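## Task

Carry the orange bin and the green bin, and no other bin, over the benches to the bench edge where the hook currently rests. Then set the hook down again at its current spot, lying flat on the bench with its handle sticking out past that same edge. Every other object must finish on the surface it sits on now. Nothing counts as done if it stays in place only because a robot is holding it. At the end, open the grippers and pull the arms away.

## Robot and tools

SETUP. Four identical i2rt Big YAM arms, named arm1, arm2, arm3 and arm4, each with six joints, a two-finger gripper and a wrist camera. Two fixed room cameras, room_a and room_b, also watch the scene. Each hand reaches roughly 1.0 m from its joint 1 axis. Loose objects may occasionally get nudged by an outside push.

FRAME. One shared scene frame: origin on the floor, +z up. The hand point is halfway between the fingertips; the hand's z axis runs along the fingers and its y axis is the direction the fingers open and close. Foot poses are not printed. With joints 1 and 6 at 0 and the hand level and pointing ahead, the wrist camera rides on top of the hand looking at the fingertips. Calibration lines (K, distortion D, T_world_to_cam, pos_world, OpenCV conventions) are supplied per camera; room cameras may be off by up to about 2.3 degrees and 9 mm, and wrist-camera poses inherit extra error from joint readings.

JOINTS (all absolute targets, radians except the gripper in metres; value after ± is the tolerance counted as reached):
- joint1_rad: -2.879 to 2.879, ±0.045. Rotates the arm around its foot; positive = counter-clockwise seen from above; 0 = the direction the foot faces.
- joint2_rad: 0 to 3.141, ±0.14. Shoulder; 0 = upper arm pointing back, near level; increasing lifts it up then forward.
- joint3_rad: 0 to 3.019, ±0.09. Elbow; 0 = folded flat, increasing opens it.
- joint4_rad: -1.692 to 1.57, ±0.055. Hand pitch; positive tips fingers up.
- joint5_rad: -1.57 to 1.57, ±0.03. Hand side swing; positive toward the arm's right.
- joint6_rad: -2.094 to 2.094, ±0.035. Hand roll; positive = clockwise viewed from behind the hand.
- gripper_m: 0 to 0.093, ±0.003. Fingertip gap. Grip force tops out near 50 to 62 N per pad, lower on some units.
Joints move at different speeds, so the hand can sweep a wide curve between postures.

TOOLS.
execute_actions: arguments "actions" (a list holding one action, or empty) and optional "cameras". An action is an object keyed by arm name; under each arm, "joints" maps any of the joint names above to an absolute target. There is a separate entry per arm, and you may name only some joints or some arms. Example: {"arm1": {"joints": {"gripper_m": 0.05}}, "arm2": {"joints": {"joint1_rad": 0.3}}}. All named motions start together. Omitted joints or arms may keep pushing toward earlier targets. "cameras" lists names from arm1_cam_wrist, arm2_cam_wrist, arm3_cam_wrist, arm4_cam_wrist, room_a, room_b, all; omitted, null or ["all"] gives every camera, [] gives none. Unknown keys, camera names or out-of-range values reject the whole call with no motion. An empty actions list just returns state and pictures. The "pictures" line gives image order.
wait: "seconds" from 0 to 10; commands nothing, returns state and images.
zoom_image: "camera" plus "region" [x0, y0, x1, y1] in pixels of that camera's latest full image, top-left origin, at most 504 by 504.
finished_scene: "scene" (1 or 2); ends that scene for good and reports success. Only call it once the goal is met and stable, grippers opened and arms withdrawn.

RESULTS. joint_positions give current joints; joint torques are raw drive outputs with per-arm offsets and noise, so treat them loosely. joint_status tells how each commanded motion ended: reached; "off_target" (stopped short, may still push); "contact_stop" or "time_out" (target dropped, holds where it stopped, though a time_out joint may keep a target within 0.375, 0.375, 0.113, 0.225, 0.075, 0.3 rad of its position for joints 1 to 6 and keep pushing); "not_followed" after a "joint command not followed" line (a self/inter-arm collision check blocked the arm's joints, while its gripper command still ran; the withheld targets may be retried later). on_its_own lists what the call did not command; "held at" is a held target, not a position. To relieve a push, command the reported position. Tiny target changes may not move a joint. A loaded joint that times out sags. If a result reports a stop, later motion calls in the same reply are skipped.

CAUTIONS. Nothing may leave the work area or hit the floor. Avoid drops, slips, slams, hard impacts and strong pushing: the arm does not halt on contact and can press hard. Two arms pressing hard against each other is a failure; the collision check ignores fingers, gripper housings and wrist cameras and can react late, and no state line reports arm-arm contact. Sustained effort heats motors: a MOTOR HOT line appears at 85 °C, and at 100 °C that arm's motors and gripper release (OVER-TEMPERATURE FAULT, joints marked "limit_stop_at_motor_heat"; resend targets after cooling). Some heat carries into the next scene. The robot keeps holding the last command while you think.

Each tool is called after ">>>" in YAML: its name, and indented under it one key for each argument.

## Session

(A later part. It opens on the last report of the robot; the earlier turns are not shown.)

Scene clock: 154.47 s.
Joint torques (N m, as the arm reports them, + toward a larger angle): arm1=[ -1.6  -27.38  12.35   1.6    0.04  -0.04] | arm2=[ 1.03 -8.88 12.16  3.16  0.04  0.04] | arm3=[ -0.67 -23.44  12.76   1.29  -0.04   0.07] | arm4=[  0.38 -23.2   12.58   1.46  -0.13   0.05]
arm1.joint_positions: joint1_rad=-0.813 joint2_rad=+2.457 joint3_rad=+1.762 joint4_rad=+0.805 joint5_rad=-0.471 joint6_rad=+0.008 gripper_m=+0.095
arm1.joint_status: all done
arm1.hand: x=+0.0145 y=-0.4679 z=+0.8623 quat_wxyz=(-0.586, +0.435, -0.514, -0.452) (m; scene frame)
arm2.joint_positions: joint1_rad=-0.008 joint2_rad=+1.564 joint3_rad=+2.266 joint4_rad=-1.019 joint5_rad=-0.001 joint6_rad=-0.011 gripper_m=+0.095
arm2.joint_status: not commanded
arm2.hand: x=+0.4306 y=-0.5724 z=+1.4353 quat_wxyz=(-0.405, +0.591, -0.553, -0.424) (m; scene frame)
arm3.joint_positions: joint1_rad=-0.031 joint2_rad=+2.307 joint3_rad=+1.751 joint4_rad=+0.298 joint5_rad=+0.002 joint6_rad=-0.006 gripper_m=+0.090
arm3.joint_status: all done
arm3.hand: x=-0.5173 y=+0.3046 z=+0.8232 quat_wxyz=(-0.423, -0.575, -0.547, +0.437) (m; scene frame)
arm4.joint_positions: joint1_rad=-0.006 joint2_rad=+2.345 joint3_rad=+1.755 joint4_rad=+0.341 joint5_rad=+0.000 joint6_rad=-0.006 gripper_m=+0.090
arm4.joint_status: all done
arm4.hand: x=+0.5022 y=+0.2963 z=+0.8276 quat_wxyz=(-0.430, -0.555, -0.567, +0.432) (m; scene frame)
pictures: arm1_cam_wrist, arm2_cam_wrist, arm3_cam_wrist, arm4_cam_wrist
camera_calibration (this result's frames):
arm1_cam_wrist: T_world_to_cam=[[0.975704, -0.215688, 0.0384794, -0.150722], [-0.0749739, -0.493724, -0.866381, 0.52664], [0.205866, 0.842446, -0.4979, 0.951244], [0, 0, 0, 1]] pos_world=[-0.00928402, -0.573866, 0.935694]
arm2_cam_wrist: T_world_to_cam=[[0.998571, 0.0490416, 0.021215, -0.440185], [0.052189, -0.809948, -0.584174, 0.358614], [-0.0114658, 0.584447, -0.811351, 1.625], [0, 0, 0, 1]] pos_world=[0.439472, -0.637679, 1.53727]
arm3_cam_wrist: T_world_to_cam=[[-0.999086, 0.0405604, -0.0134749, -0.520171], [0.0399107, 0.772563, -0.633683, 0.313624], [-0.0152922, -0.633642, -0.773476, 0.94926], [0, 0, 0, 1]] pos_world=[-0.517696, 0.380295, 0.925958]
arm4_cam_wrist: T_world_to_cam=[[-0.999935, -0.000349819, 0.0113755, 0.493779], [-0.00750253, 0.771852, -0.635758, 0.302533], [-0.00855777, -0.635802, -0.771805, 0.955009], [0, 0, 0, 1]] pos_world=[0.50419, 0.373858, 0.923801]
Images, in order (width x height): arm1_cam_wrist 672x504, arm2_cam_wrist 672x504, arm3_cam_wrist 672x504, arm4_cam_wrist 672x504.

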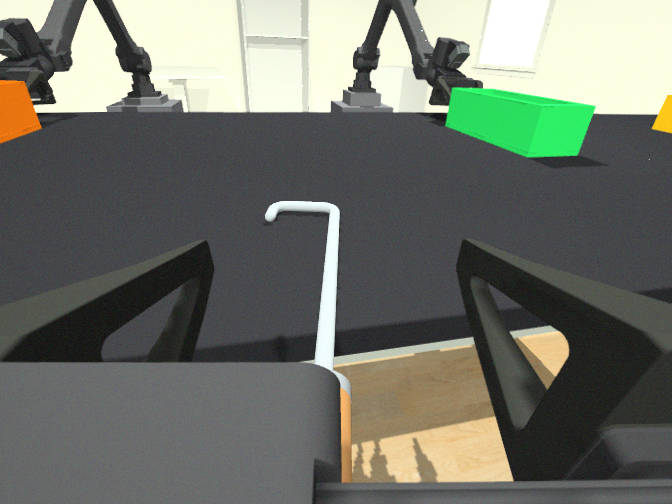

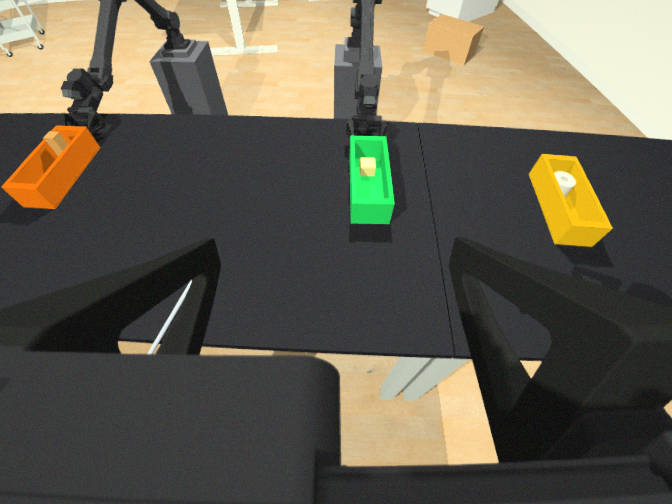

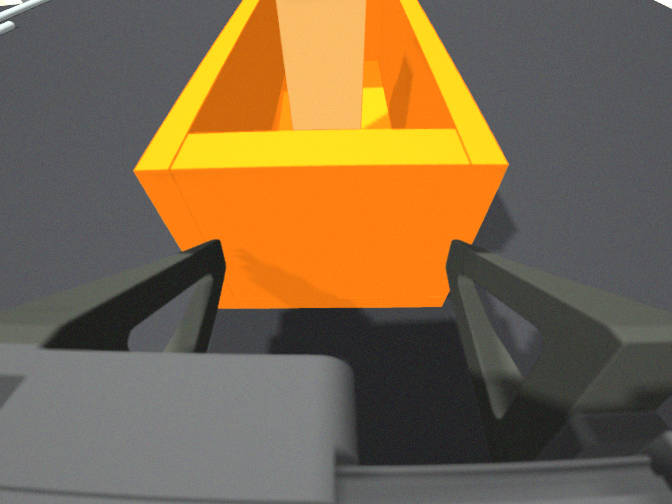

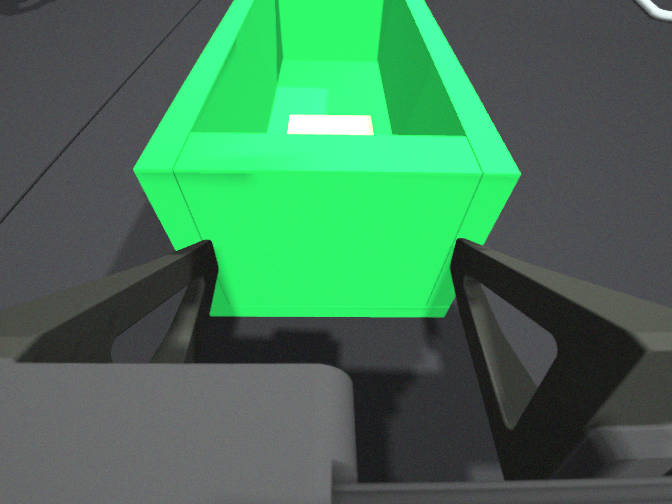

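>>> execute_actions:
  actions:
    - {"arm1":{"joints":{"joint1_rad":-0.845,"joint2_rad":2.39,"joint3_rad":1.665,"joint4_rad":0.875,"joint5_rad":-0.489}},"arm2":{"joints":{"joint1_rad":0.35,"joint2_rad":1.5,"joint3_rad":1.3,"joint4_rad":-0.3,"joint5_rad":-0.5}},"arm3":{"joints":{"joint2_rad":2.405,"joint3_rad":2.025,"joint4_rad":0.2}},"arm4":{"joints":{"joint2_rad":2.475,"joint3_rad":2.005,"joint4_rad":0.23}}}
  cameras: []

>>> execute_actions:
  actions:
    - {"arm1":{"joints":{"joint2_rad":2.47}},"arm3":{"joints":{"joint2_rad":2.507,"joint3_rad":2.225,"joint4_rad":0.1}},"arm4":{"joints":{"joint2_rad":2.575,"joint3_rad":2.205,"joint4_rad":0.13}}}
  cameras: ["arm1_cam_wrist","arm2_cam_wrist","room_b"]

Scene clock: 165.10 s.
Joint torques (N m, as the arm reports them, + toward a larger angle): arm1=[ -1.08 -27.12   9.7    1.76  -0.06  -0.06] | arm2=[  0.   -12.27  12.04   3.5   -0.33  -0.01] | arm3=[ -0.77 -25.42  13.33   1.26   0.     0.02] | arm4=[  0.01 -25.16  13.42   1.54  -0.07   0.06]
arm1.joint_positions: joint1_rad=-0.845 joint2_rad=+2.391 joint3_rad=+1.668 joint4_rad=+0.862 joint5_rad=-0.486 joint6_rad=+0.008 gripper_m=+0.095
arm1.joint_status: all done
arm1.hand: x=+0.0212 y=-0.4991 z=+0.8827 quat_wxyz=(-0.599, +0.429, -0.506, -0.448) (m; scene frame)
arm2.joint_positions: joint1_rad=+0.355 joint2_rad=+1.523 joint3_rad=+1.286 joint4_rad=-0.329 joint5_rad=-0.497 joint6_rad=-0.009 gripper_m=+0.095
arm2.joint_status: all done
arm2.hand: x=+0.1323 y=-0.6387 z=+1.0572 quat_wxyz=(-0.076, +0.778, -0.360, -0.508) (m; scene frame)
arm3.joint_positions: joint1_rad=-0.031 joint2_rad=+2.413 joint3_rad=+1.960 joint4_rad=+0.202 joint5_rad=+0.002 joint6_rad=-0.006 gripper_m=+0.090
arm3.joint_status: all done
arm3.hand: x=-0.5192 y=+0.2622 z=+0.8254 quat_wxyz=(-0.424, -0.574, -0.545, +0.439) (m; scene frame)
arm4.joint_positions: joint1_rad=-0.006 joint2_rad=+2.443 joint3_rad=+1.953 joint4_rad=+0.240 joint5_rad=+0.000 joint6_rad=-0.006 gripper_m=+0.090
arm4.joint_status: all done
arm4.hand: x=+0.5026 y=+0.2564 z=+0.8277 quat_wxyz=(-0.429, -0.555, -0.567, +0.432) (m; scene frame)
pictures: none
No camera images: the call's "cameras" was empty. Leave "cameras" out to get every camera's image.

Scene clock: 166.13 s.
Joint torques (N m, as the arm reports them, + toward a larger angle): arm1=[ -0.83 -24.9    9.77   1.83  -0.12  -0.07] | arm2=[  0.1  -12.35  12.06   3.47  -0.34  -0.01] | arm3=[ -0.73 -25.94  13.82   1.29   0.     0.04] | arm4=[  1.15 -26.68  13.84   1.42  -0.11   0.09]
arm1.joint_positions: joint1_rad=-0.845 joint2_rad=+2.461 joint3_rad=+1.661 joint4_rad=+0.865 joint5_rad=-0.486 joint6_rad=+0.008 gripper_m=+0.095
arm1.joint_status: all done
arm1.hand: x=+0.0182 y=-0.5029 z=+0.8219 quat_wxyz=(-0.575, +0.434, -0.533, -0.444) (m; scene frame)
arm2.joint_positions: joint1_rad=+0.355 joint2_rad=+1.523 joint3_rad=+1.286 joint4_rad=-0.329 joint5_rad=-0.497 joint6_rad=-0.009 gripper_m=+0.095
arm2.joint_status: not commanded
arm2.hand: x=+0.1323 y=-0.6387 z=+1.0572 quat_wxyz=(-0.076, +0.778, -0.360, -0.508) (m; scene frame)
arm3.joint_positions: joint1_rad=-0.031 joint2_rad=+2.512 joint3_rad=+2.157 joint4_rad=+0.102 joint5_rad=+0.002 joint6_rad=-0.006 gripper_m=+0.090
arm3.joint_status: all done
arm3.hand: x=-0.5207 y=+0.2293 z=+0.8254 quat_wxyz=(-0.424, -0.575, -0.546, +0.438) (m; scene frame)
arm4.joint_positions: joint1_rad=-0.006 joint2_rad=+2.541 joint3_rad=+2.151 joint4_rad=+0.140 joint5_rad=+0.000 joint6_rad=-0.006 gripper_m=+0.090
arm4.joint_status: all done
arm4.hand: x=+0.5029 y=+0.2229 z=+0.8290 quat_wxyz=(-0.430, -0.555, -0.567, +0.432) (m; scene frame)
pictures: arm1_cam_wrist, arm2_cam_wrist, room_b
camera_calibration (this result's frames):
arm1_cam_wrist: T_world_to_cam=[[0.972785, -0.230885, 0.0195013, -0.152376], [-0.106907, -0.521909, -0.846275, 0.444506], [0.20557, 0.821159, -0.532389, 0.977535], [0, 0, 0, 1]] pos_world=[-0.00520218, -0.605902, 0.899575]
arm2_cam_wrist: T_world_to_cam=[[0.645954, 0.726126, -0.235551, 0.619543], [0.613723, -0.677478, -0.405423, -0.0791], [-0.453969, 0.117322, -0.88326, 1.18974], [0, 0, 0, 1]] pos_world=[0.188454, -0.643037, 1.16471]
Images, in order (width x height): arm1_cam_wrist 672x504, arm2_cam_wrist 672x504, room_b 672x504.

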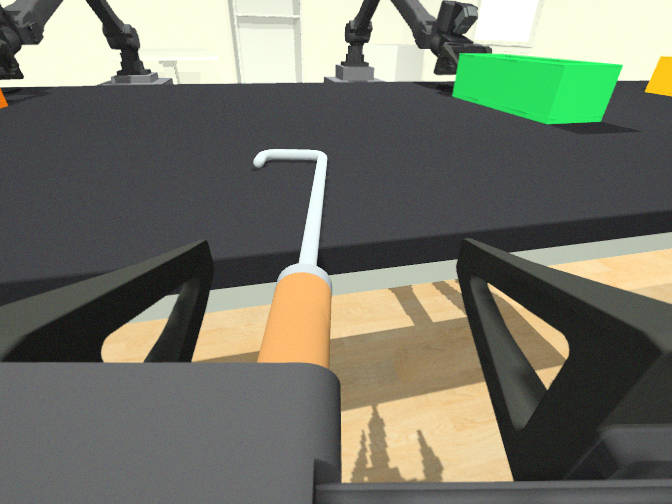

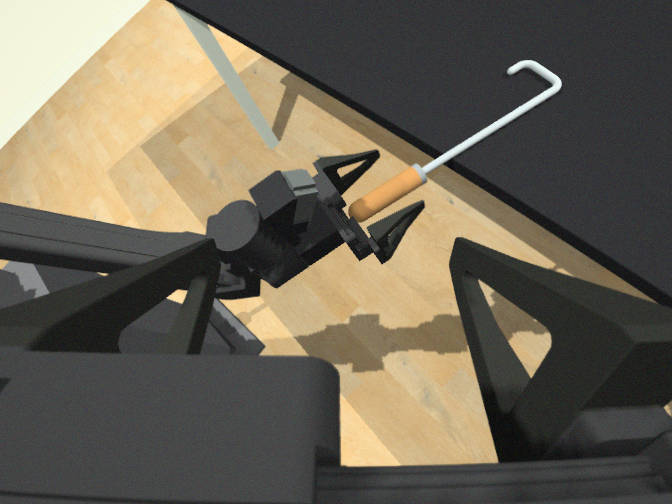

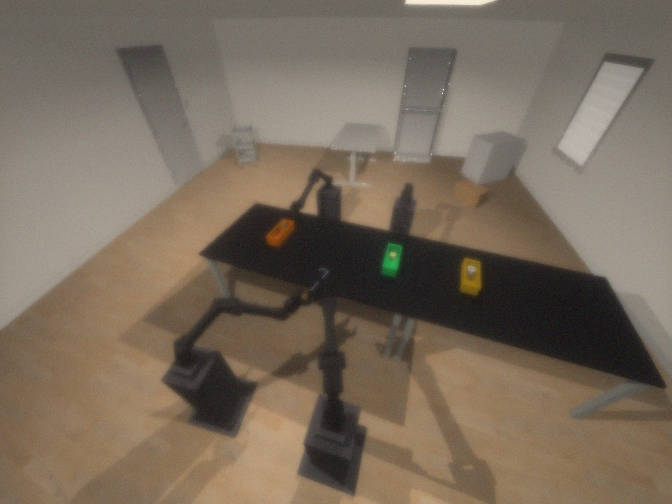

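>>> execute_actions:
  actions:
    - {"arm1":{"joints":{"joint1_rad":-0.82,"joint2_rad":2.512,"joint3_rad":1.635,"joint4_rad":0.885,"joint5_rad":-0.465}},"arm3":{"joints":{"joint2_rad":2.2,"joint3_rad":1.9,"joint4_rad":0.1}},"arm4":{"joints":{"joint2_rad":2.25,"joint3_rad":1.9,"joint4_rad":0.13}}}
  cameras: ["arm1_cam_wrist","arm2_cam_wrist"]

Scene clock: 177.07 s.
Joint torques (N m, as the arm reports them, + toward a larger angle): arm1=[ -0.02 -23.95   9.06   1.89   0.03  -0.08] | arm2=[ -0.15 -12.35  12.08   3.57  -0.35   0.01] | arm3=[ -1.22 -22.74   8.67   1.46   0.     0.04] | arm4=[  1.9  -24.46   9.39   1.75  -0.08   0.08]
arm1.joint_positions: joint1_rad=-0.824 joint2_rad=+2.495 joint3_rad=+1.634 joint4_rad=+0.873 joint5_rad=-0.467 joint6_rad=+0.008 gripper_m=+0.095
arm1.joint_status: all done
arm1.hand: x=+0.0001 y=-0.5016 z=+0.7820 quat_wxyz=(-0.556, +0.438, -0.552, -0.442) (m; scene frame)
arm2.joint_positions: joint1_rad=+0.355 joint2_rad=+1.523 joint3_rad=+1.286 joint4_rad=-0.329 joint5_rad=-0.497 joint6_rad=-0.009 gripper_m=+0.095
arm2.joint_status: not commanded
arm2.hand: x=+0.1323 y=-0.6387 z=+1.0572 quat_wxyz=(-0.076, +0.778, -0.360, -0.508) (m; scene frame)
arm3.joint_positions: joint1_rad=-0.031 joint2_rad=+2.201 joint3_rad=+1.901 joint4_rad=+0.097 joint5_rad=+0.002 joint6_rad=-0.006 gripper_m=+0.090
arm3.joint_status: all done
arm3.hand: x=-0.5200 y=+0.2871 z=+0.9556 quat_wxyz=(-0.437, -0.563, -0.535, +0.453) (m; scene frame)
arm4.joint_positions: joint1_rad=-0.006 joint2_rad=+2.226 joint3_rad=+1.902 joint4_rad=+0.135 joint5_rad=+0.000 joint6_rad=-0.006 gripper_m=+0.090
arm4.joint_status: all done
arm4.hand: x=+0.5034 y=+0.2755 z=+0.9683 quat_wxyz=(-0.447, -0.541, -0.553, +0.449) (m; scene frame)
pictures: arm1_cam_wrist, arm2_cam_wrist
camera_calibration (this result's frames):
arm1_cam_wrist: T_world_to_cam=[[0.97342, -0.228952, -0.00588265, -0.112789], [-0.135746, -0.556072, -0.819974, 0.371783], [0.184464, 0.798977, -0.572371, 0.979108], [0, 0, 0, 1]] pos_world=[-0.0203507, -0.60137, 0.864602]
arm2_cam_wrist: T_world_to_cam=[[0.645954, 0.726126, -0.235551, 0.619543], [0.613723, -0.677478, -0.405423, -0.0791], [-0.453969, 0.117322, -0.88326, 1.18974], [0, 0, 0, 1]] pos_world=[0.188454, -0.643037, 1.16471]
Images, in order (width x height): arm1_cam_wrist 672x504, arm2_cam_wrist 672x504.

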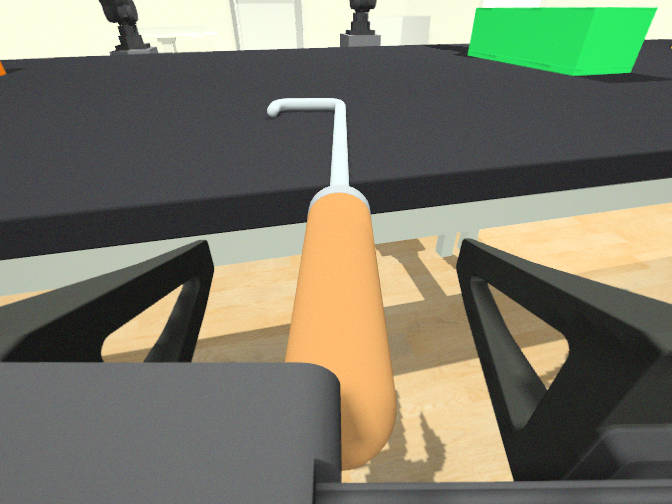

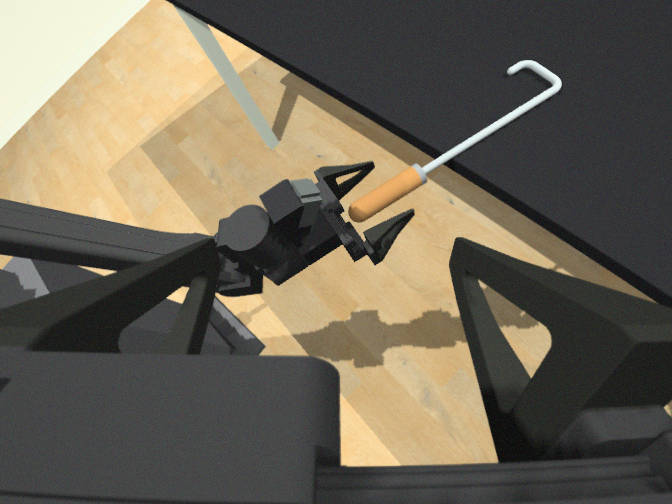

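>>> execute_actions:
  actions:
    - {"arm1":{"joints":{"joint2_rad":2.528}},"arm3":{"joints":{"joint2_rad":1.2,"joint3_rad":1.0,"joint4_rad":-0.3}},"arm4":{"joints":{"joint2_rad":1.2,"joint3_rad":1.0,"joint4_rad":-0.3}}}
  cameras: []

>>> execute_actions:
  actions:
    - {"arm1":{"joints":{"gripper_m":0.0}}}
  cameras: ["arm1_cam_wrist","arm2_cam_wrist","arm3_cam_wrist"]

Scene clock: 182.87 s.
Joint torques (N m, as the arm reports them, + toward a larger angle): arm1=[ -0.69 -23.16   9.03   1.96   0.05  -0.05] | arm2=[  0.12 -12.26  12.1    3.49  -0.34   0.01] | arm3=[-0.96 -9.52  9.    1.12 -0.01  0.05] | arm4=[ 1.03 -8.63  9.76  1.53 -0.11  0.01]
arm1.joint_positions: joint1_rad=-0.824 joint2_rad=+2.501 joint3_rad=+1.634 joint4_rad=+0.873 joint5_rad=-0.467 joint6_rad=+0.008 gripper_m=+0.095
arm1.joint_status: all done
arm1.hand: x=-0.0003 y=-0.5021 z=+0.7774 quat_wxyz=(-0.554, +0.439, -0.554, -0.441) (m; scene frame)
arm2.joint_positions: joint1_rad=+0.355 joint2_rad=+1.523 joint3_rad=+1.286 joint4_rad=-0.329 joint5_rad=-0.497 joint6_rad=-0.009 gripper_m=+0.095
arm2.joint_status: not commanded
arm2.hand: x=+0.1323 y=-0.6387 z=+1.0572 quat_wxyz=(-0.076, +0.778, -0.360, -0.508) (m; scene frame)
arm3.joint_positions: joint1_rad=-0.031 joint2_rad=+1.199 joint3_rad=+0.999 joint4_rad=-0.298 joint5_rad=+0.002 joint6_rad=-0.006 gripper_m=+0.090
arm3.joint_status: all done
arm3.hand: x=-0.5050 y=+0.6540 z=+1.0385 quat_wxyz=(-0.354, -0.623, -0.594, +0.365) (m; scene frame)
arm4.joint_positions: joint1_rad=-0.006 joint2_rad=+1.194 joint3_rad=+1.002 joint4_rad=-0.289 joint5_rad=+0.000 joint6_rad=-0.006 gripper_m=+0.090
arm4.joint_status: all done
arm4.hand: x=+0.5004 y=+0.6458 z=+1.0720 quat_wxyz=(-0.362, -0.601, -0.613, +0.364) (m; scene frame)
pictures: none
No camera images: the call's "cameras" was empty. Leave "cameras" out to get every camera's image.

Scene clock: 183.60 s.
Joint torques (N m, as the arm reports them, + toward a larger angle): arm1=[ -1.11 -23.22   9.17   1.82  -0.04  -0.08] | arm2=[ -0.02 -12.38  12.05   3.51  -0.34   0.01] | arm3=[-0.97 -9.24  8.96  1.15 -0.02  0.02] | arm4=[ 1.52 -8.69  9.76  1.37 -0.16  0.07]
arm1.joint_positions: joint1_rad=-0.824 joint2_rad=+2.501 joint3_rad=+1.634 joint4_rad=+0.873 joint5_rad=-0.465 joint6_rad=+0.008 gripper_m=+0.030
arm1.joint_status: gripper_m off_target (ended at +0.030, target +0.000)
arm1.hand: x=+0.0001 y=-0.5022 z=+0.7774 quat_wxyz=(-0.554, +0.438, -0.554, -0.440) (m; scene frame)
arm2.joint_positions: joint1_rad=+0.355 joint2_rad=+1.523 joint3_rad=+1.286 joint4_rad=-0.329 joint5_rad=-0.497 joint6_rad=-0.009 gripper_m=+0.095
arm2.joint_status: not commanded
arm2.hand: x=+0.1323 y=-0.6387 z=+1.0572 quat_wxyz=(-0.076, +0.778, -0.360, -0.508) (m; scene frame)
arm3.joint_positions: joint1_rad=-0.031 joint2_rad=+1.199 joint3_rad=+0.999 joint4_rad=-0.298 joint5_rad=+0.002 joint6_rad=-0.006 gripper_m=+0.090
arm3.joint_status: not commanded
arm3.hand: x=-0.5050 y=+0.6540 z=+1.0385 quat_wxyz=(-0.354, -0.623, -0.594, +0.365) (m; scene frame)
arm4.joint_positions: joint1_rad=-0.006 joint2_rad=+1.194 joint3_rad=+1.002 joint4_rad=-0.289 joint5_rad=+0.000 joint6_rad=-0.006 gripper_m=+0.090
arm4.joint_status: not commanded
arm4.hand: x=+0.5004 y=+0.6458 z=+1.0720 quat_wxyz=(-0.362, -0.601, -0.613, +0.364) (m; scene frame)
pictures: arm1_cam_wrist, arm2_cam_wrist, arm3_cam_wrist
camera_calibration (this result's frames):
arm1_cam_wrist: T_world_to_cam=[[0.972779, -0.231607, -0.00768897, -0.112922], [-0.13965, -0.559422, -0.817035, 0.363629], [0.18493, 0.795868, -0.576537, 0.978601], [0, 0, 0, 1]] pos_world=[-0.0203439, -0.601569, 0.86043]
arm2_cam_wrist: T_world_to_cam=[[0.645954, 0.726126, -0.235551, 0.619543], [0.613723, -0.677478, -0.405423, -0.0791], [-0.453969, 0.117322, -0.88326, 1.18974], [0, 0, 0, 1]] pos_world=[0.188454, -0.643037, 1.16471]
arm3_cam_wrist: T_world_to_cam=[[-0.999078, 0.0404671, -0.014305, -0.518232], [0.0426794, 0.901333, -0.431019, -0.113656], [-0.00454851, -0.431233, -0.902229, 1.34413], [0, 0, 0, 1]] pos_world=[-0.50679, 0.703045, 1.15631]
Images, in order (width x height): arm1_cam_wrist 672x504, arm2_cam_wrist 672x504, arm3_cam_wrist 672x504.

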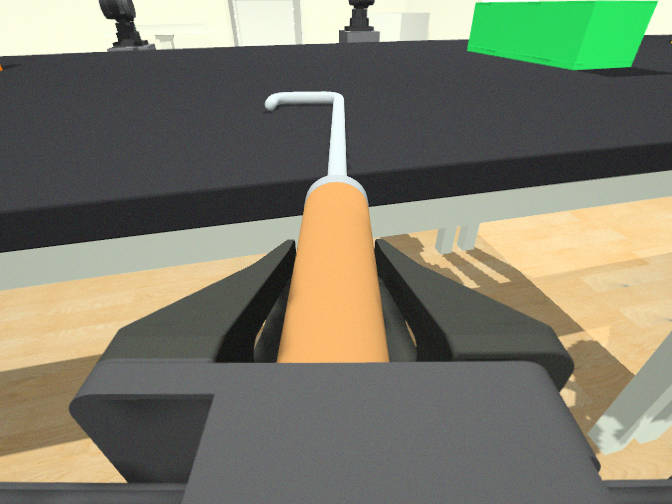

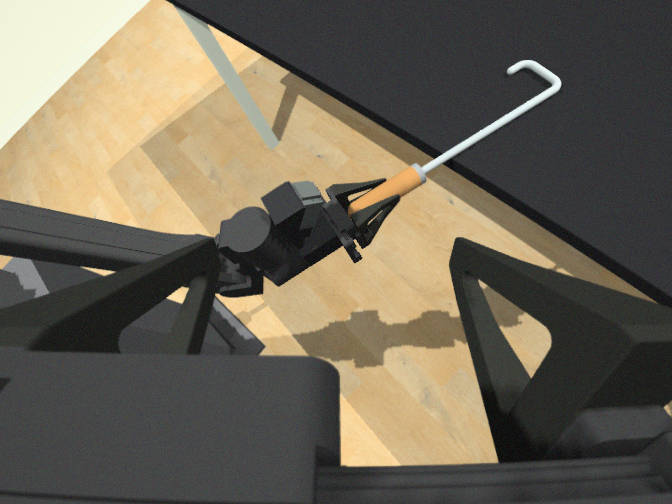

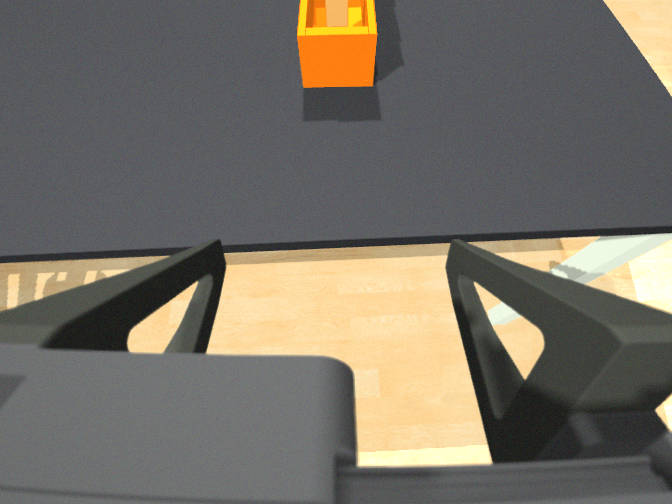

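>>> execute_actions:
  actions:
    - {"arm1":{"joints":{"joint2_rad":2.3}},"arm2":{"joints":{"joint1_rad":-0.1,"joint2_rad":1.3}}}
  cameras: []

>>> execute_actions:
  actions:
    - {"arm1":{"joints":{"joint1_rad":-0.087,"joint2_rad":2.2,"joint3_rad":1.64,"joint4_rad":0.71,"joint5_rad":0,"joint6_rad":-1.57}},"arm3":{"joints":{"joint4_rad":0.1}}}
  cameras: ["arm1_cam_wrist","arm3_cam_wrist","room_a","room_b"]

Scene clock: 200.50 s.
Joint torques (N m, as the arm reports them, + toward a larger angle): arm1=[  0.14 -25.78  12.82   2.25  -0.02  -0.01] | arm2=[ 1.27 -7.5  12.91  3.27 -0.17  0.02] | arm3=[-0.97 -9.05  8.9   1.16 -0.02  0.03] | arm4=[ 1.02 -8.28  9.69  1.59 -0.09  0.06]
arm1.joint_positions: joint1_rad=-0.824 joint2_rad=+2.303 joint3_rad=+1.607 joint4_rad=+0.863 joint5_rad=-0.465 joint6_rad=+0.008 gripper_m=+0.030
arm1.joint_status: all done
arm1.hand: x=+0.0012 y=-0.5000 z=+0.9242 quat_wxyz=(-0.608, +0.425, -0.497, -0.451) (m; scene frame)
arm2.joint_positions: joint1_rad=-0.109 joint2_rad=+1.295 joint3_rad=+1.282 joint4_rad=-0.321 joint5_rad=-0.499 joint6_rad=-0.009 gripper_m=+0.095
arm2.joint_status: all done
arm2.hand: x=+0.4086 y=-0.6021 z=+1.1901 quat_wxyz=(-0.269, +0.651, -0.469, -0.532) (m; scene frame)
arm3.joint_positions: joint1_rad=-0.031 joint2_rad=+1.199 joint3_rad=+0.999 joint4_rad=-0.298 joint5_rad=+0.002 joint6_rad=-0.006 gripper_m=+0.090
arm3.joint_status: not commanded
arm3.hand: x=-0.5050 y=+0.6540 z=+1.0385 quat_wxyz=(-0.354, -0.623, -0.594, +0.365) (m; scene frame)
arm4.joint_positions: joint1_rad=-0.006 joint2_rad=+1.194 joint3_rad=+1.002 joint4_rad=-0.289 joint5_rad=+0.000 joint6_rad=-0.006 gripper_m=+0.090
arm4.joint_status: not commanded
arm4.hand: x=+0.5004 y=+0.6458 z=+1.0720 quat_wxyz=(-0.362, -0.601, -0.613, +0.364) (m; scene frame)
pictures: none
No camera images: the call's "cameras" was empty. Leave "cameras" out to get every camera's image.

Scene clock: 203.97 s.
Joint torques (N m, as the arm reports them, + toward a larger angle): arm1=[ -0.81 -28.1   13.93   2.36  -0.01  -0.36] | arm2=[ 1.   -7.07 12.9   3.3  -0.16  0.01] | arm3=[-1.07 -9.23  9.04  1.97  0.    0.05] | arm4=[ 1.54 -8.92  9.75  1.37 -0.09  0.01]
arm1.joint_positions: joint1_rad=-0.083 joint2_rad=+2.226 joint3_rad=+1.607 joint4_rad=+0.685 joint5_rad=+0.000 joint6_rad=-1.526 gripper_m=+0.030
arm1.joint_status: joint6_rad time_out (moved -1.534 of -1.578); the others done
arm1.on_its_own: joint6_rad reads -1.526 and still pushes toward -1.570 since a time_out
arm1.hand: x=-0.5186 y=-0.3342 z=+0.9470 quat_wxyz=(-0.728, +0.685, +0.001, -0.032) (m; scene frame)
arm2.joint_positions: joint1_rad=-0.109 joint2_rad=+1.295 joint3_rad=+1.282 joint4_rad=-0.321 joint5_rad=-0.499 joint6_rad=-0.009 gripper_m=+0.095
arm2.joint_status: not commanded
arm2.hand: x=+0.4086 y=-0.6021 z=+1.1901 quat_wxyz=(-0.269, +0.651, -0.469, -0.532) (m; scene frame)
arm3.joint_positions: joint1_rad=-0.031 joint2_rad=+1.199 joint3_rad=+0.999 joint4_rad=+0.080 joint5_rad=+0.002 joint6_rad=-0.006 gripper_m=+0.090
arm3.joint_status: all done
arm3.hand: x=-0.5075 y=+0.6253 z=+1.1265 quat_wxyz=(-0.459, -0.544, -0.516, +0.476) (m; scene frame)
arm4.joint_positions: joint1_rad=-0.006 joint2_rad=+1.194 joint3_rad=+1.002 joint4_rad=-0.289 joint5_rad=+0.000 joint6_rad=-0.006 gripper_m=+0.090
arm4.joint_status: not commanded
arm4.hand: x=+0.5004 y=+0.6458 z=+1.0720 quat_wxyz=(-0.362, -0.601, -0.613, +0.364) (m; scene frame)
pictures: arm1_cam_wrist, arm3_cam_wrist, room_a, room_b
camera_calibration (this result's frames):
arm1_cam_wrist: T_world_to_cam=[[0.0511212, -0.0625693, 0.996731, -0.940805], [0.839642, -0.53768, -0.0768169, 0.337988], [0.540729, 0.840824, 0.025049, 0.668458], [0, 0, 0, 1]] pos_world=[-0.597148, -0.439191, 0.946949]
arm3_cam_wrist: T_world_to_cam=[[-0.999087, 0.0407027, -0.0130164, -0.519932], [0.0371859, 0.677994, -0.734126, 0.428528], [-0.0210559, -0.73394, -0.678888, 1.34048], [0, 0, 0, 1]] pos_world=[-0.507168, 0.714454, 1.21786]
Images, in order (width x height): arm1_cam_wrist 672x504, arm3_cam_wrist 672x504, room_a 672x504, room_b 672x504.

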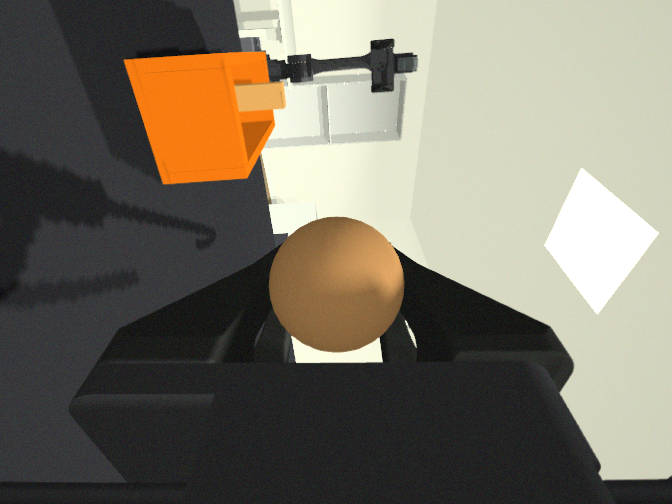

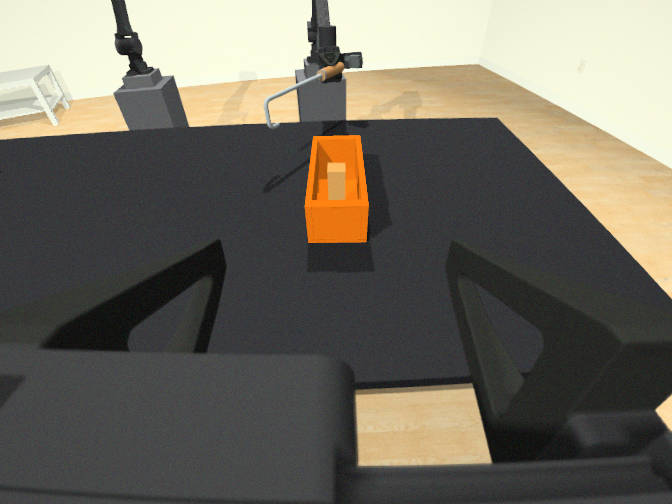

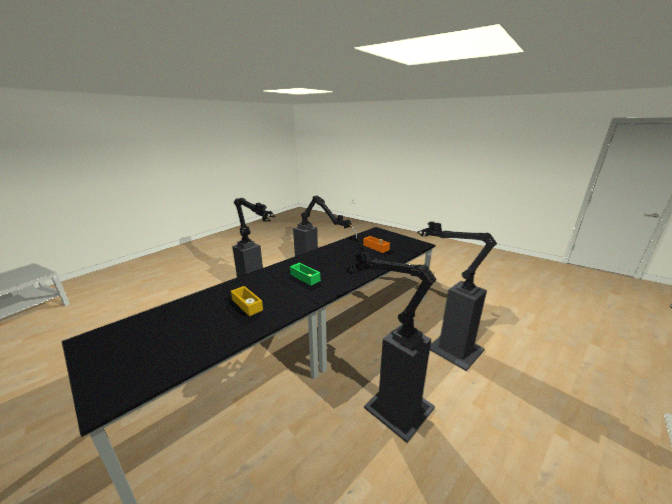

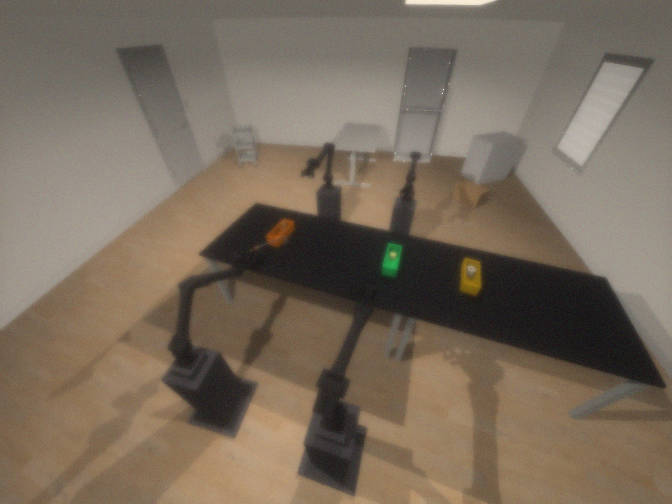

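>>> execute_actions:
  actions:
    - {"arm1":{"joints":{"joint1_rad":-0.215,"joint2_rad":2.24,"joint3_rad":1.815,"joint4_rad":0.64,"joint5_rad":-0.734,"joint6_rad":-1.55}}}
  cameras: ["arm1_cam_wrist","arm3_cam_wrist","room_a","room_b"]

Scene clock: 219.23 s.
Joint torques (N m, as the arm reports them, + toward a larger angle): arm1=[ -0.73 -30.17  17.48   2.32   0.13  -0.16] | arm2=[ 0.96 -6.99 12.9   3.32 -0.14  0.01] | arm3=[-1.   -9.02  9.01  2.09 -0.01  0.04] | arm4=[ 1.22 -8.97  9.77  1.46 -0.12  0.09]
arm1.joint_positions: joint1_rad=-0.208 joint2_rad=+2.278 joint3_rad=+1.747 joint4_rad=+0.610 joint5_rad=-0.736 joint6_rad=-1.523 gripper_m=+0.030
arm1.joint_status: all done
arm1.hand: x=-0.5273 y=-0.3401 z=+0.9602 quat_wxyz=(-0.688, +0.650, +0.224, -0.233) (m; scene frame)
arm2.joint_positions: joint1_rad=-0.109 joint2_rad=+1.295 joint3_rad=+1.282 joint4_rad=-0.321 joint5_rad=-0.499 joint6_rad=-0.009 gripper_m=+0.095
arm2.joint_status: not commanded
arm2.hand: x=+0.4086 y=-0.6021 z=+1.1901 quat_wxyz=(-0.269, +0.651, -0.469, -0.532) (m; scene frame)
arm3.joint_positions: joint1_rad=-0.031 joint2_rad=+1.199 joint3_rad=+0.999 joint4_rad=+0.080 joint5_rad=+0.002 joint6_rad=-0.006 gripper_m=+0.090
arm3.joint_status: not commanded
arm3.hand: x=-0.5075 y=+0.6253 z=+1.1265 quat_wxyz=(-0.459, -0.544, -0.516, +0.476) (m; scene frame)
arm4.joint_positions: joint1_rad=-0.006 joint2_rad=+1.194 joint3_rad=+1.002 joint4_rad=-0.289 joint5_rad=+0.000 joint6_rad=-0.006 gripper_m=+0.090
arm4.joint_status: not commanded
arm4.hand: x=+0.5004 y=+0.6458 z=+1.0720 quat_wxyz=(-0.362, -0.601, -0.613, +0.364) (m; scene frame)
pictures: arm1_cam_wrist, arm3_cam_wrist, room_a, room_b
camera_calibration (this result's frames):
arm1_cam_wrist: T_world_to_cam=[[0.0354998, -0.04555, 0.998331, -0.957852], [0.998548, 0.0421053, -0.0335864, 0.582547], [-0.0405052, 0.998074, 0.0469786, 0.403674], [0, 0, 0, 1]] pos_world=[-0.531347, -0.471055, 0.956855]
arm3_cam_wrist: T_world_to_cam=[[-0.999087, 0.0407027, -0.0130164, -0.519932], [0.0371859, 0.677994, -0.734126, 0.428528], [-0.0210559, -0.73394, -0.678888, 1.34048], [0, 0, 0, 1]] pos_world=[-0.507168, 0.714454, 1.21786]
Images, in order (width x height): arm1_cam_wrist 672x504, arm3_cam_wrist 672x504, room_a 672x504, room_b 672x504.

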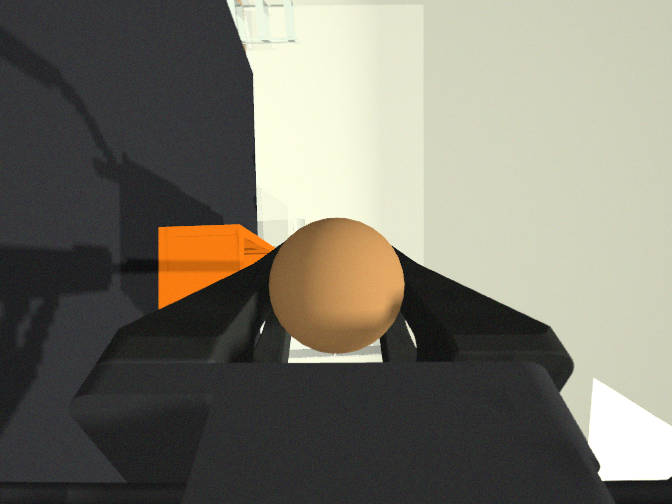

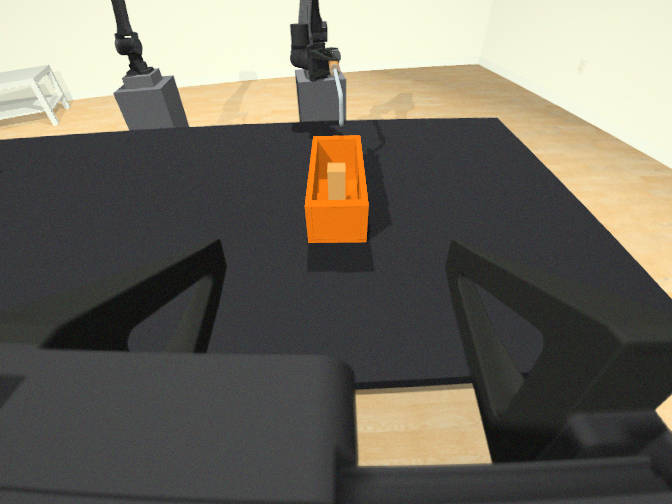

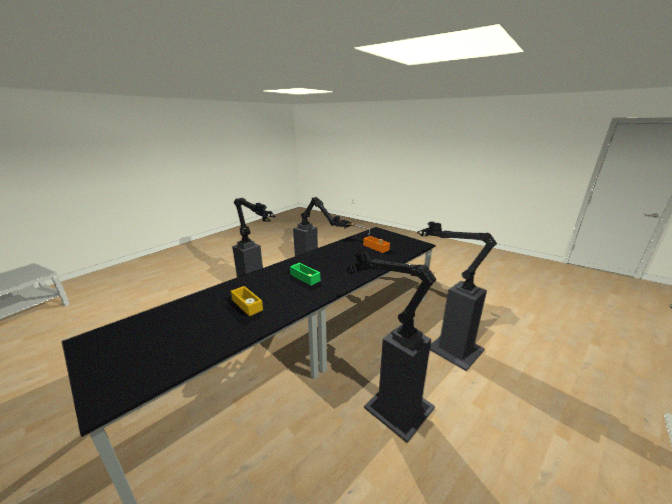

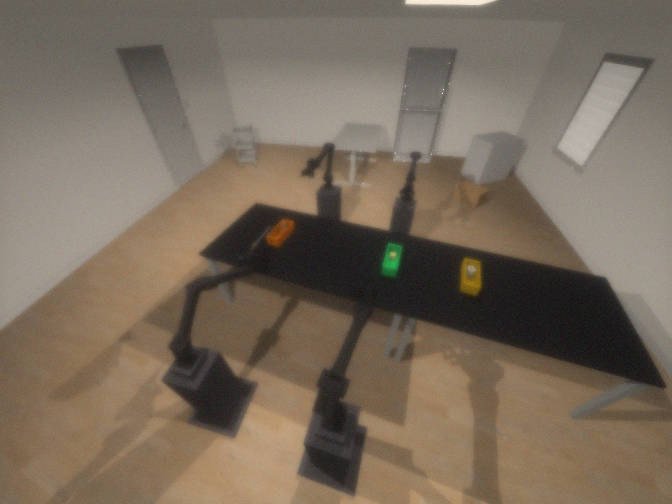

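>>> execute_actions:
  actions:
    - {"arm1":{"joints":{"joint3_rad":2.28,"joint4_rad":0.52}},"arm2":{"joints":{"joint1_rad":0.3,"joint2_rad":1.5,"joint3_rad":1.3,"joint4_rad":0.3,"joint5_rad":-0.5}}}
  cameras: []

>>> execute_actions:
  actions:
    - {"arm1":{"joints":{"joint2_rad":2.52,"joint4_rad":0.42}}}
  cameras: ["arm2_cam_wrist","arm3_cam_wrist","room_a"]

Scene clock: 226.27 s.
Joint torques (N m, as the arm reports them, + toward a larger angle): arm1=[ -0.96 -29.09  17.62   2.11   0.26  -0.2 ] | arm2=[  0.42 -11.79  12.95   3.69   0.03   0.02] | arm3=[-1.01 -9.28  9.08  2.04  0.    0.03] | arm4=[ 0.66 -8.41  9.64  1.2  -0.07  0.04]
arm1.joint_positions: joint1_rad=-0.208 joint2_rad=+2.260 joint3_rad=+2.224 joint4_rad=+0.491 joint5_rad=-0.737 joint6_rad=-1.518 gripper_m=+0.029
arm1.joint_status: all done
arm1.hand: x=-0.5257 y=-0.3113 z=+1.2177 quat_wxyz=(-0.793, +0.515, +0.273, -0.180) (m; scene frame)
arm2.joint_positions: joint1_rad=+0.303 joint2_rad=+1.513 joint3_rad=+1.277 joint4_rad=+0.271 joint5_rad=-0.501 joint6_rad=-0.008 gripper_m=+0.095
arm2.joint_status: all done
arm2.hand: x=+0.1494 y=-0.5936 z=+1.1866 quat_wxyz=(-0.256, +0.656, -0.232, -0.671) (m; scene frame)
arm3.joint_positions: joint1_rad=-0.031 joint2_rad=+1.199 joint3_rad=+0.999 joint4_rad=+0.080 joint5_rad=+0.002 joint6_rad=-0.006 gripper_m=+0.090
arm3.joint_status: not commanded
arm3.hand: x=-0.5075 y=+0.6253 z=+1.1265 quat_wxyz=(-0.459, -0.544, -0.516, +0.476) (m; scene frame)
arm4.joint_positions: joint1_rad=-0.006 joint2_rad=+1.194 joint3_rad=+1.002 joint4_rad=-0.289 joint5_rad=+0.000 joint6_rad=-0.006 gripper_m=+0.090
arm4.joint_status: not commanded
arm4.hand: x=+0.5004 y=+0.6458 z=+1.0720 quat_wxyz=(-0.362, -0.601, -0.613, +0.364) (m; scene frame)
pictures: none
No camera images: the call's "cameras" was empty. Leave "cameras" out to get every camera's image.

Scene clock: 227.93 s.
Joint torques (N m, as the arm reports them, + toward a larger angle): arm1=[ -1.29 -32.85  17.38   2.29  -0.03  -0.09] | arm2=[  0.12 -11.5   13.04   3.6    0.05   0.04] | arm3=[-1.02 -9.42  9.03  2.01 -0.01  0.02] | arm4=[ 1.18 -9.36  9.68  1.49 -0.1   0.04]
arm1.joint_positions: joint1_rad=-0.208 joint2_rad=+2.562 joint3_rad=+2.226 joint4_rad=+0.395 joint5_rad=-0.734 joint6_rad=-1.526 gripper_m=+0.030
arm1.joint_status: all done
arm1.hand: x=-0.5200 y=-0.2525 z=+0.9301 quat_wxyz=(-0.682, +0.657, +0.221, -0.234) (m; scene frame)
arm2.joint_positions: joint1_rad=+0.303 joint2_rad=+1.513 joint3_rad=+1.277 joint4_rad=+0.271 joint5_rad=-0.501 joint6_rad=-0.008 gripper_m=+0.095
arm2.joint_status: not commanded
arm2.hand: x=+0.1494 y=-0.5936 z=+1.1866 quat_wxyz=(-0.256, +0.656, -0.232, -0.671) (m; scene frame)
arm3.joint_positions: joint1_rad=-0.031 joint2_rad=+1.199 joint3_rad=+0.999 joint4_rad=+0.080 joint5_rad=+0.002 joint6_rad=-0.006 gripper_m=+0.090
arm3.joint_status: not commanded
arm3.hand: x=-0.5075 y=+0.6253 z=+1.1265 quat_wxyz=(-0.459, -0.544, -0.516, +0.476) (m; scene frame)
arm4.joint_positions: joint1_rad=-0.006 joint2_rad=+1.194 joint3_rad=+1.002 joint4_rad=-0.289 joint5_rad=+0.000 joint6_rad=-0.006 gripper_m=+0.090
arm4.joint_status: not commanded
arm4.hand: x=+0.5004 y=+0.6458 z=+1.0720 quat_wxyz=(-0.362, -0.601, -0.613, +0.364) (m; scene frame)
pictures: arm2_cam_wrist, arm3_cam_wrist, room_a
camera_calibration (this result's frames):
arm2_cam_wrist: T_world_to_cam=[[0.657121, 0.753089, 0.0323688, 0.302664], [0.442128, -0.350295, -0.825722, 0.712039], [-0.610504, 0.556911, -0.563148, 1.21099], [0, 0, 0, 1]] pos_world=[0.225612, -0.652919, 1.26011]
arm3_cam_wrist: T_world_to_cam=[[-0.999087, 0.0407027, -0.0130164, -0.519932], [0.0371859, 0.677994, -0.734126, 0.428528], [-0.0210559, -0.73394, -0.678888, 1.34048], [0, 0, 0, 1]] pos_world=[-0.507168, 0.714454, 1.21786]
Images, in order (width x height): arm2_cam_wrist 672x504, arm3_cam_wrist 672x504, room_a 672x504.

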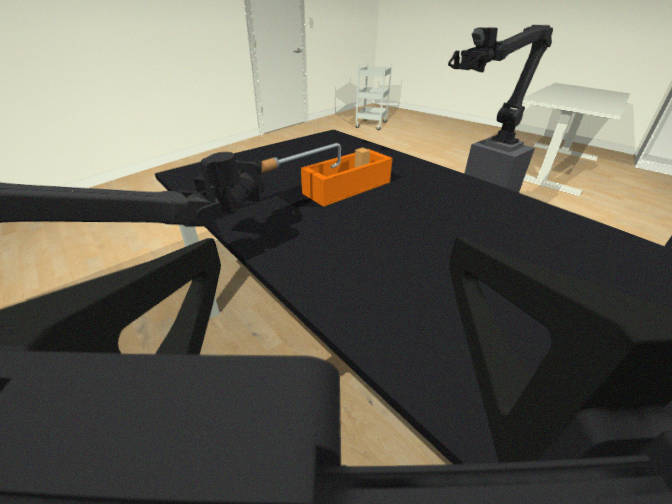

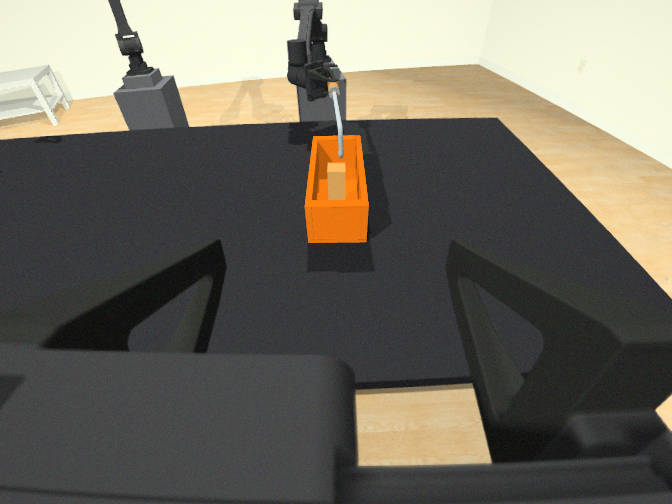

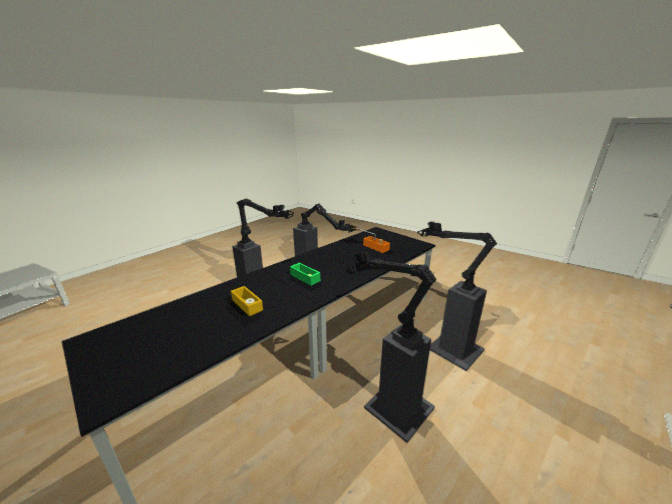

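>>> execute_actions:
  actions:
    - {"arm1":{"joints":{"joint2_rad":2.50,"joint3_rad":2.09,"joint4_rad":0.49}}}
  cameras: ["arm2_cam_wrist"]

Scene clock: 237.90 s.
Joint torques (N m, as the arm reports them, + toward a larger angle): arm1=[ -1.12 -31.97  13.13   2.37  -0.06  -0.08] | arm2=[  0.28 -11.5   13.02   3.53   0.02   0.04] | arm3=[-0.92 -9.07  9.02  2.06  0.    0.03] | arm4=[ 2.03 -8.51  9.59  1.37 -0.17  0.08]
arm1.joint_positions: joint1_rad=-0.208 joint2_rad=+2.535 joint3_rad=+2.070 joint4_rad=+0.461 joint5_rad=-0.733 joint6_rad=-1.532 gripper_m=+0.030
arm1.joint_status: all done
arm1.hand: x=-0.5215 y=-0.2755 z=+0.8814 quat_wxyz=(-0.662, +0.677, +0.214, -0.240) (m; scene frame)
arm2.joint_positions: joint1_rad=+0.303 joint2_rad=+1.513 joint3_rad=+1.277 joint4_rad=+0.271 joint5_rad=-0.501 joint6_rad=-0.008 gripper_m=+0.095
arm2.joint_status: not commanded
arm2.hand: x=+0.1494 y=-0.5936 z=+1.1866 quat_wxyz=(-0.256, +0.656, -0.232, -0.671) (m; scene frame)
arm3.joint_positions: joint1_rad=-0.031 joint2_rad=+1.199 joint3_rad=+0.999 joint4_rad=+0.080 joint5_rad=+0.002 joint6_rad=-0.006 gripper_m=+0.090
arm3.joint_status: not commanded
arm3.hand: x=-0.5075 y=+0.6253 z=+1.1265 quat_wxyz=(-0.459, -0.544, -0.516, +0.476) (m; scene frame)
arm4.joint_positions: joint1_rad=-0.006 joint2_rad=+1.194 joint3_rad=+1.002 joint4_rad=-0.289 joint5_rad=+0.000 joint6_rad=-0.006 gripper_m=+0.090
arm4.joint_status: not commanded
arm4.hand: x=+0.5004 y=+0.6458 z=+1.0720 quat_wxyz=(-0.362, -0.601, -0.613, +0.364) (m; scene frame)
pictures: arm2_cam_wrist
camera_calibration (this result's frames):
arm2_cam_wrist: T_world_to_cam=[[0.657121, 0.753089, 0.0323688, 0.302664], [0.442128, -0.350295, -0.825722, 0.712039], [-0.610504, 0.556911, -0.563148, 1.21099], [0, 0, 0, 1]] pos_world=[0.225612, -0.652919, 1.26011]
Images, in order (width x height): arm2_cam_wrist 672x504.

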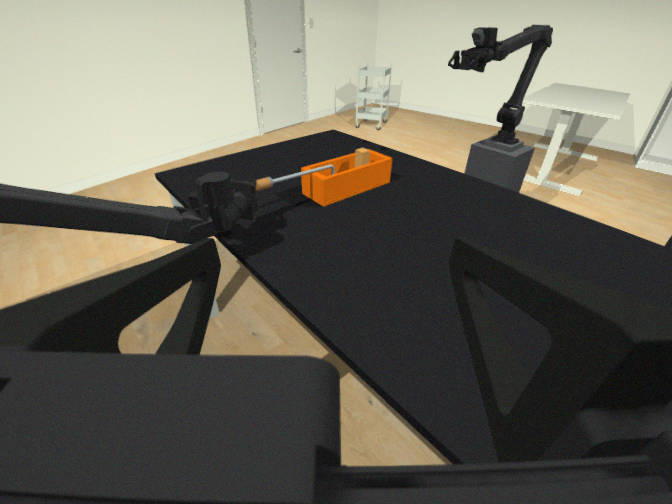

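>>> execute_actions:
  actions:
    - {"arm1":{"joints":{"joint2_rad":2.38,"joint3_rad":1.85,"joint4_rad":0.615}}}
  cameras: []

>>> execute_actions:
  actions:
    - {"arm1":{"joints":{"joint2_rad":2.26,"joint3_rad":1.61,"joint4_rad":0.735}}}
  cameras: ["arm2_cam_wrist"]

Scene clock: 243.63 s.
Joint torques (N m, as the arm reports them, + toward a larger angle): arm1=[ -1.57 -30.94  12.2    2.73  -0.1   -0.08] | arm2=[  0.22 -11.39  12.96   3.6    0.04   0.03] | arm3=[-1.09 -9.29  9.04  2.14  0.02  0.03] | arm4=[ 0.22 -9.12  9.86  1.61 -0.13  0.07]
arm1.joint_positions: joint1_rad=-0.208 joint2_rad=+2.420 joint3_rad=+1.835 joint4_rad=+0.578 joint5_rad=-0.733 joint6_rad=-1.531 gripper_m=+0.030
arm1.joint_status: all done
arm1.hand: x=-0.5250 y=-0.3189 z=+0.8806 quat_wxyz=(-0.662, +0.678, +0.213, -0.241) (m; scene frame)
arm2.joint_positions: joint1_rad=+0.303 joint2_rad=+1.513 joint3_rad=+1.277 joint4_rad=+0.271 joint5_rad=-0.501 joint6_rad=-0.008 gripper_m=+0.095
arm2.joint_status: not commanded
arm2.hand: x=+0.1494 y=-0.5936 z=+1.1866 quat_wxyz=(-0.256, +0.656, -0.232, -0.671) (m; scene frame)
arm3.joint_positions: joint1_rad=-0.031 joint2_rad=+1.199 joint3_rad=+0.999 joint4_rad=+0.080 joint5_rad=+0.002 joint6_rad=-0.006 gripper_m=+0.090
arm3.joint_status: not commanded
arm3.hand: x=-0.5075 y=+0.6253 z=+1.1265 quat_wxyz=(-0.459, -0.544, -0.516, +0.476) (m; scene frame)
arm4.joint_positions: joint1_rad=-0.006 joint2_rad=+1.194 joint3_rad=+1.002 joint4_rad=-0.289 joint5_rad=+0.000 joint6_rad=-0.006 gripper_m=+0.090
arm4.joint_status: not commanded
arm4.hand: x=+0.5004 y=+0.6458 z=+1.0720 quat_wxyz=(-0.362, -0.601, -0.613, +0.364) (m; scene frame)
pictures: none
No camera images: the call's "cameras" was empty. Leave "cameras" out to get every camera's image.

Scene clock: 244.63 s.
Joint torques (N m, as the arm reports them, + toward a larger angle): arm1=[ -0.56 -28.89  11.67   2.82  -0.1   -0.13] | arm2=[  0.17 -11.4   12.96   3.67   0.04   0.04] | arm3=[-1.13 -9.17  9.05  2.04 -0.01  0.04] | arm4=[ 0.85 -9.77  9.86  1.34 -0.07  0.05]
arm1.joint_positions: joint1_rad=-0.208 joint2_rad=+2.296 joint3_rad=+1.590 joint4_rad=+0.693 joint5_rad=-0.733 joint6_rad=-1.528 gripper_m=+0.030
arm1.joint_status: all done
arm1.hand: x=-0.5293 y=-0.3736 z=+0.8818 quat_wxyz=(-0.659, +0.680, +0.211, -0.242) (m; scene frame)
arm2.joint_positions: joint1_rad=+0.303 joint2_rad=+1.513 joint3_rad=+1.277 joint4_rad=+0.271 joint5_rad=-0.501 joint6_rad=-0.008 gripper_m=+0.095
arm2.joint_status: not commanded
arm2.hand: x=+0.1494 y=-0.5936 z=+1.1866 quat_wxyz=(-0.256, +0.656, -0.232, -0.671) (m; scene frame)
arm3.joint_positions: joint1_rad=-0.031 joint2_rad=+1.199 joint3_rad=+0.999 joint4_rad=+0.080 joint5_rad=+0.002 joint6_rad=-0.006 gripper_m=+0.090
arm3.joint_status: not commanded
arm3.hand: x=-0.5075 y=+0.6253 z=+1.1265 quat_wxyz=(-0.459, -0.544, -0.516, +0.476) (m; scene frame)
arm4.joint_positions: joint1_rad=-0.006 joint2_rad=+1.194 joint3_rad=+1.002 joint4_rad=-0.289 joint5_rad=+0.000 joint6_rad=-0.006 gripper_m=+0.090
arm4.joint_status: not commanded
arm4.hand: x=+0.5004 y=+0.6458 z=+1.0720 quat_wxyz=(-0.362, -0.601, -0.613, +0.364) (m; scene frame)
pictures: arm2_cam_wrist
camera_calibration (this result's frames):
arm2_cam_wrist: T_world_to_cam=[[0.657121, 0.753089, 0.0323688, 0.302664], [0.442128, -0.350295, -0.825722, 0.712039], [-0.610504, 0.556911, -0.563148, 1.21099], [0, 0, 0, 1]] pos_world=[0.225612, -0.652919, 1.26011]
Images, in order (width x height): arm2_cam_wrist 672x504.

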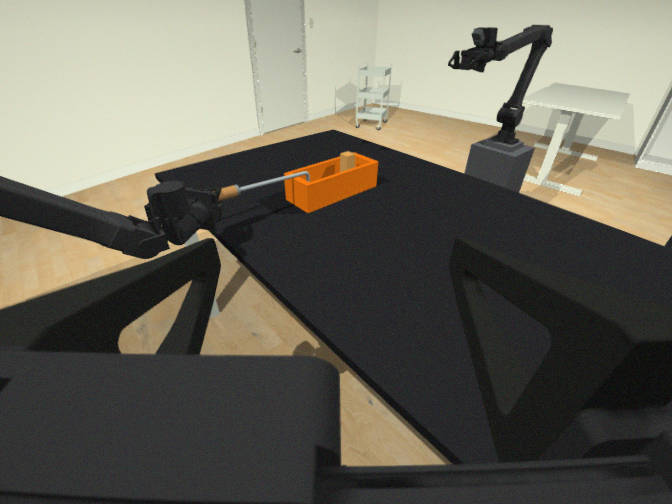

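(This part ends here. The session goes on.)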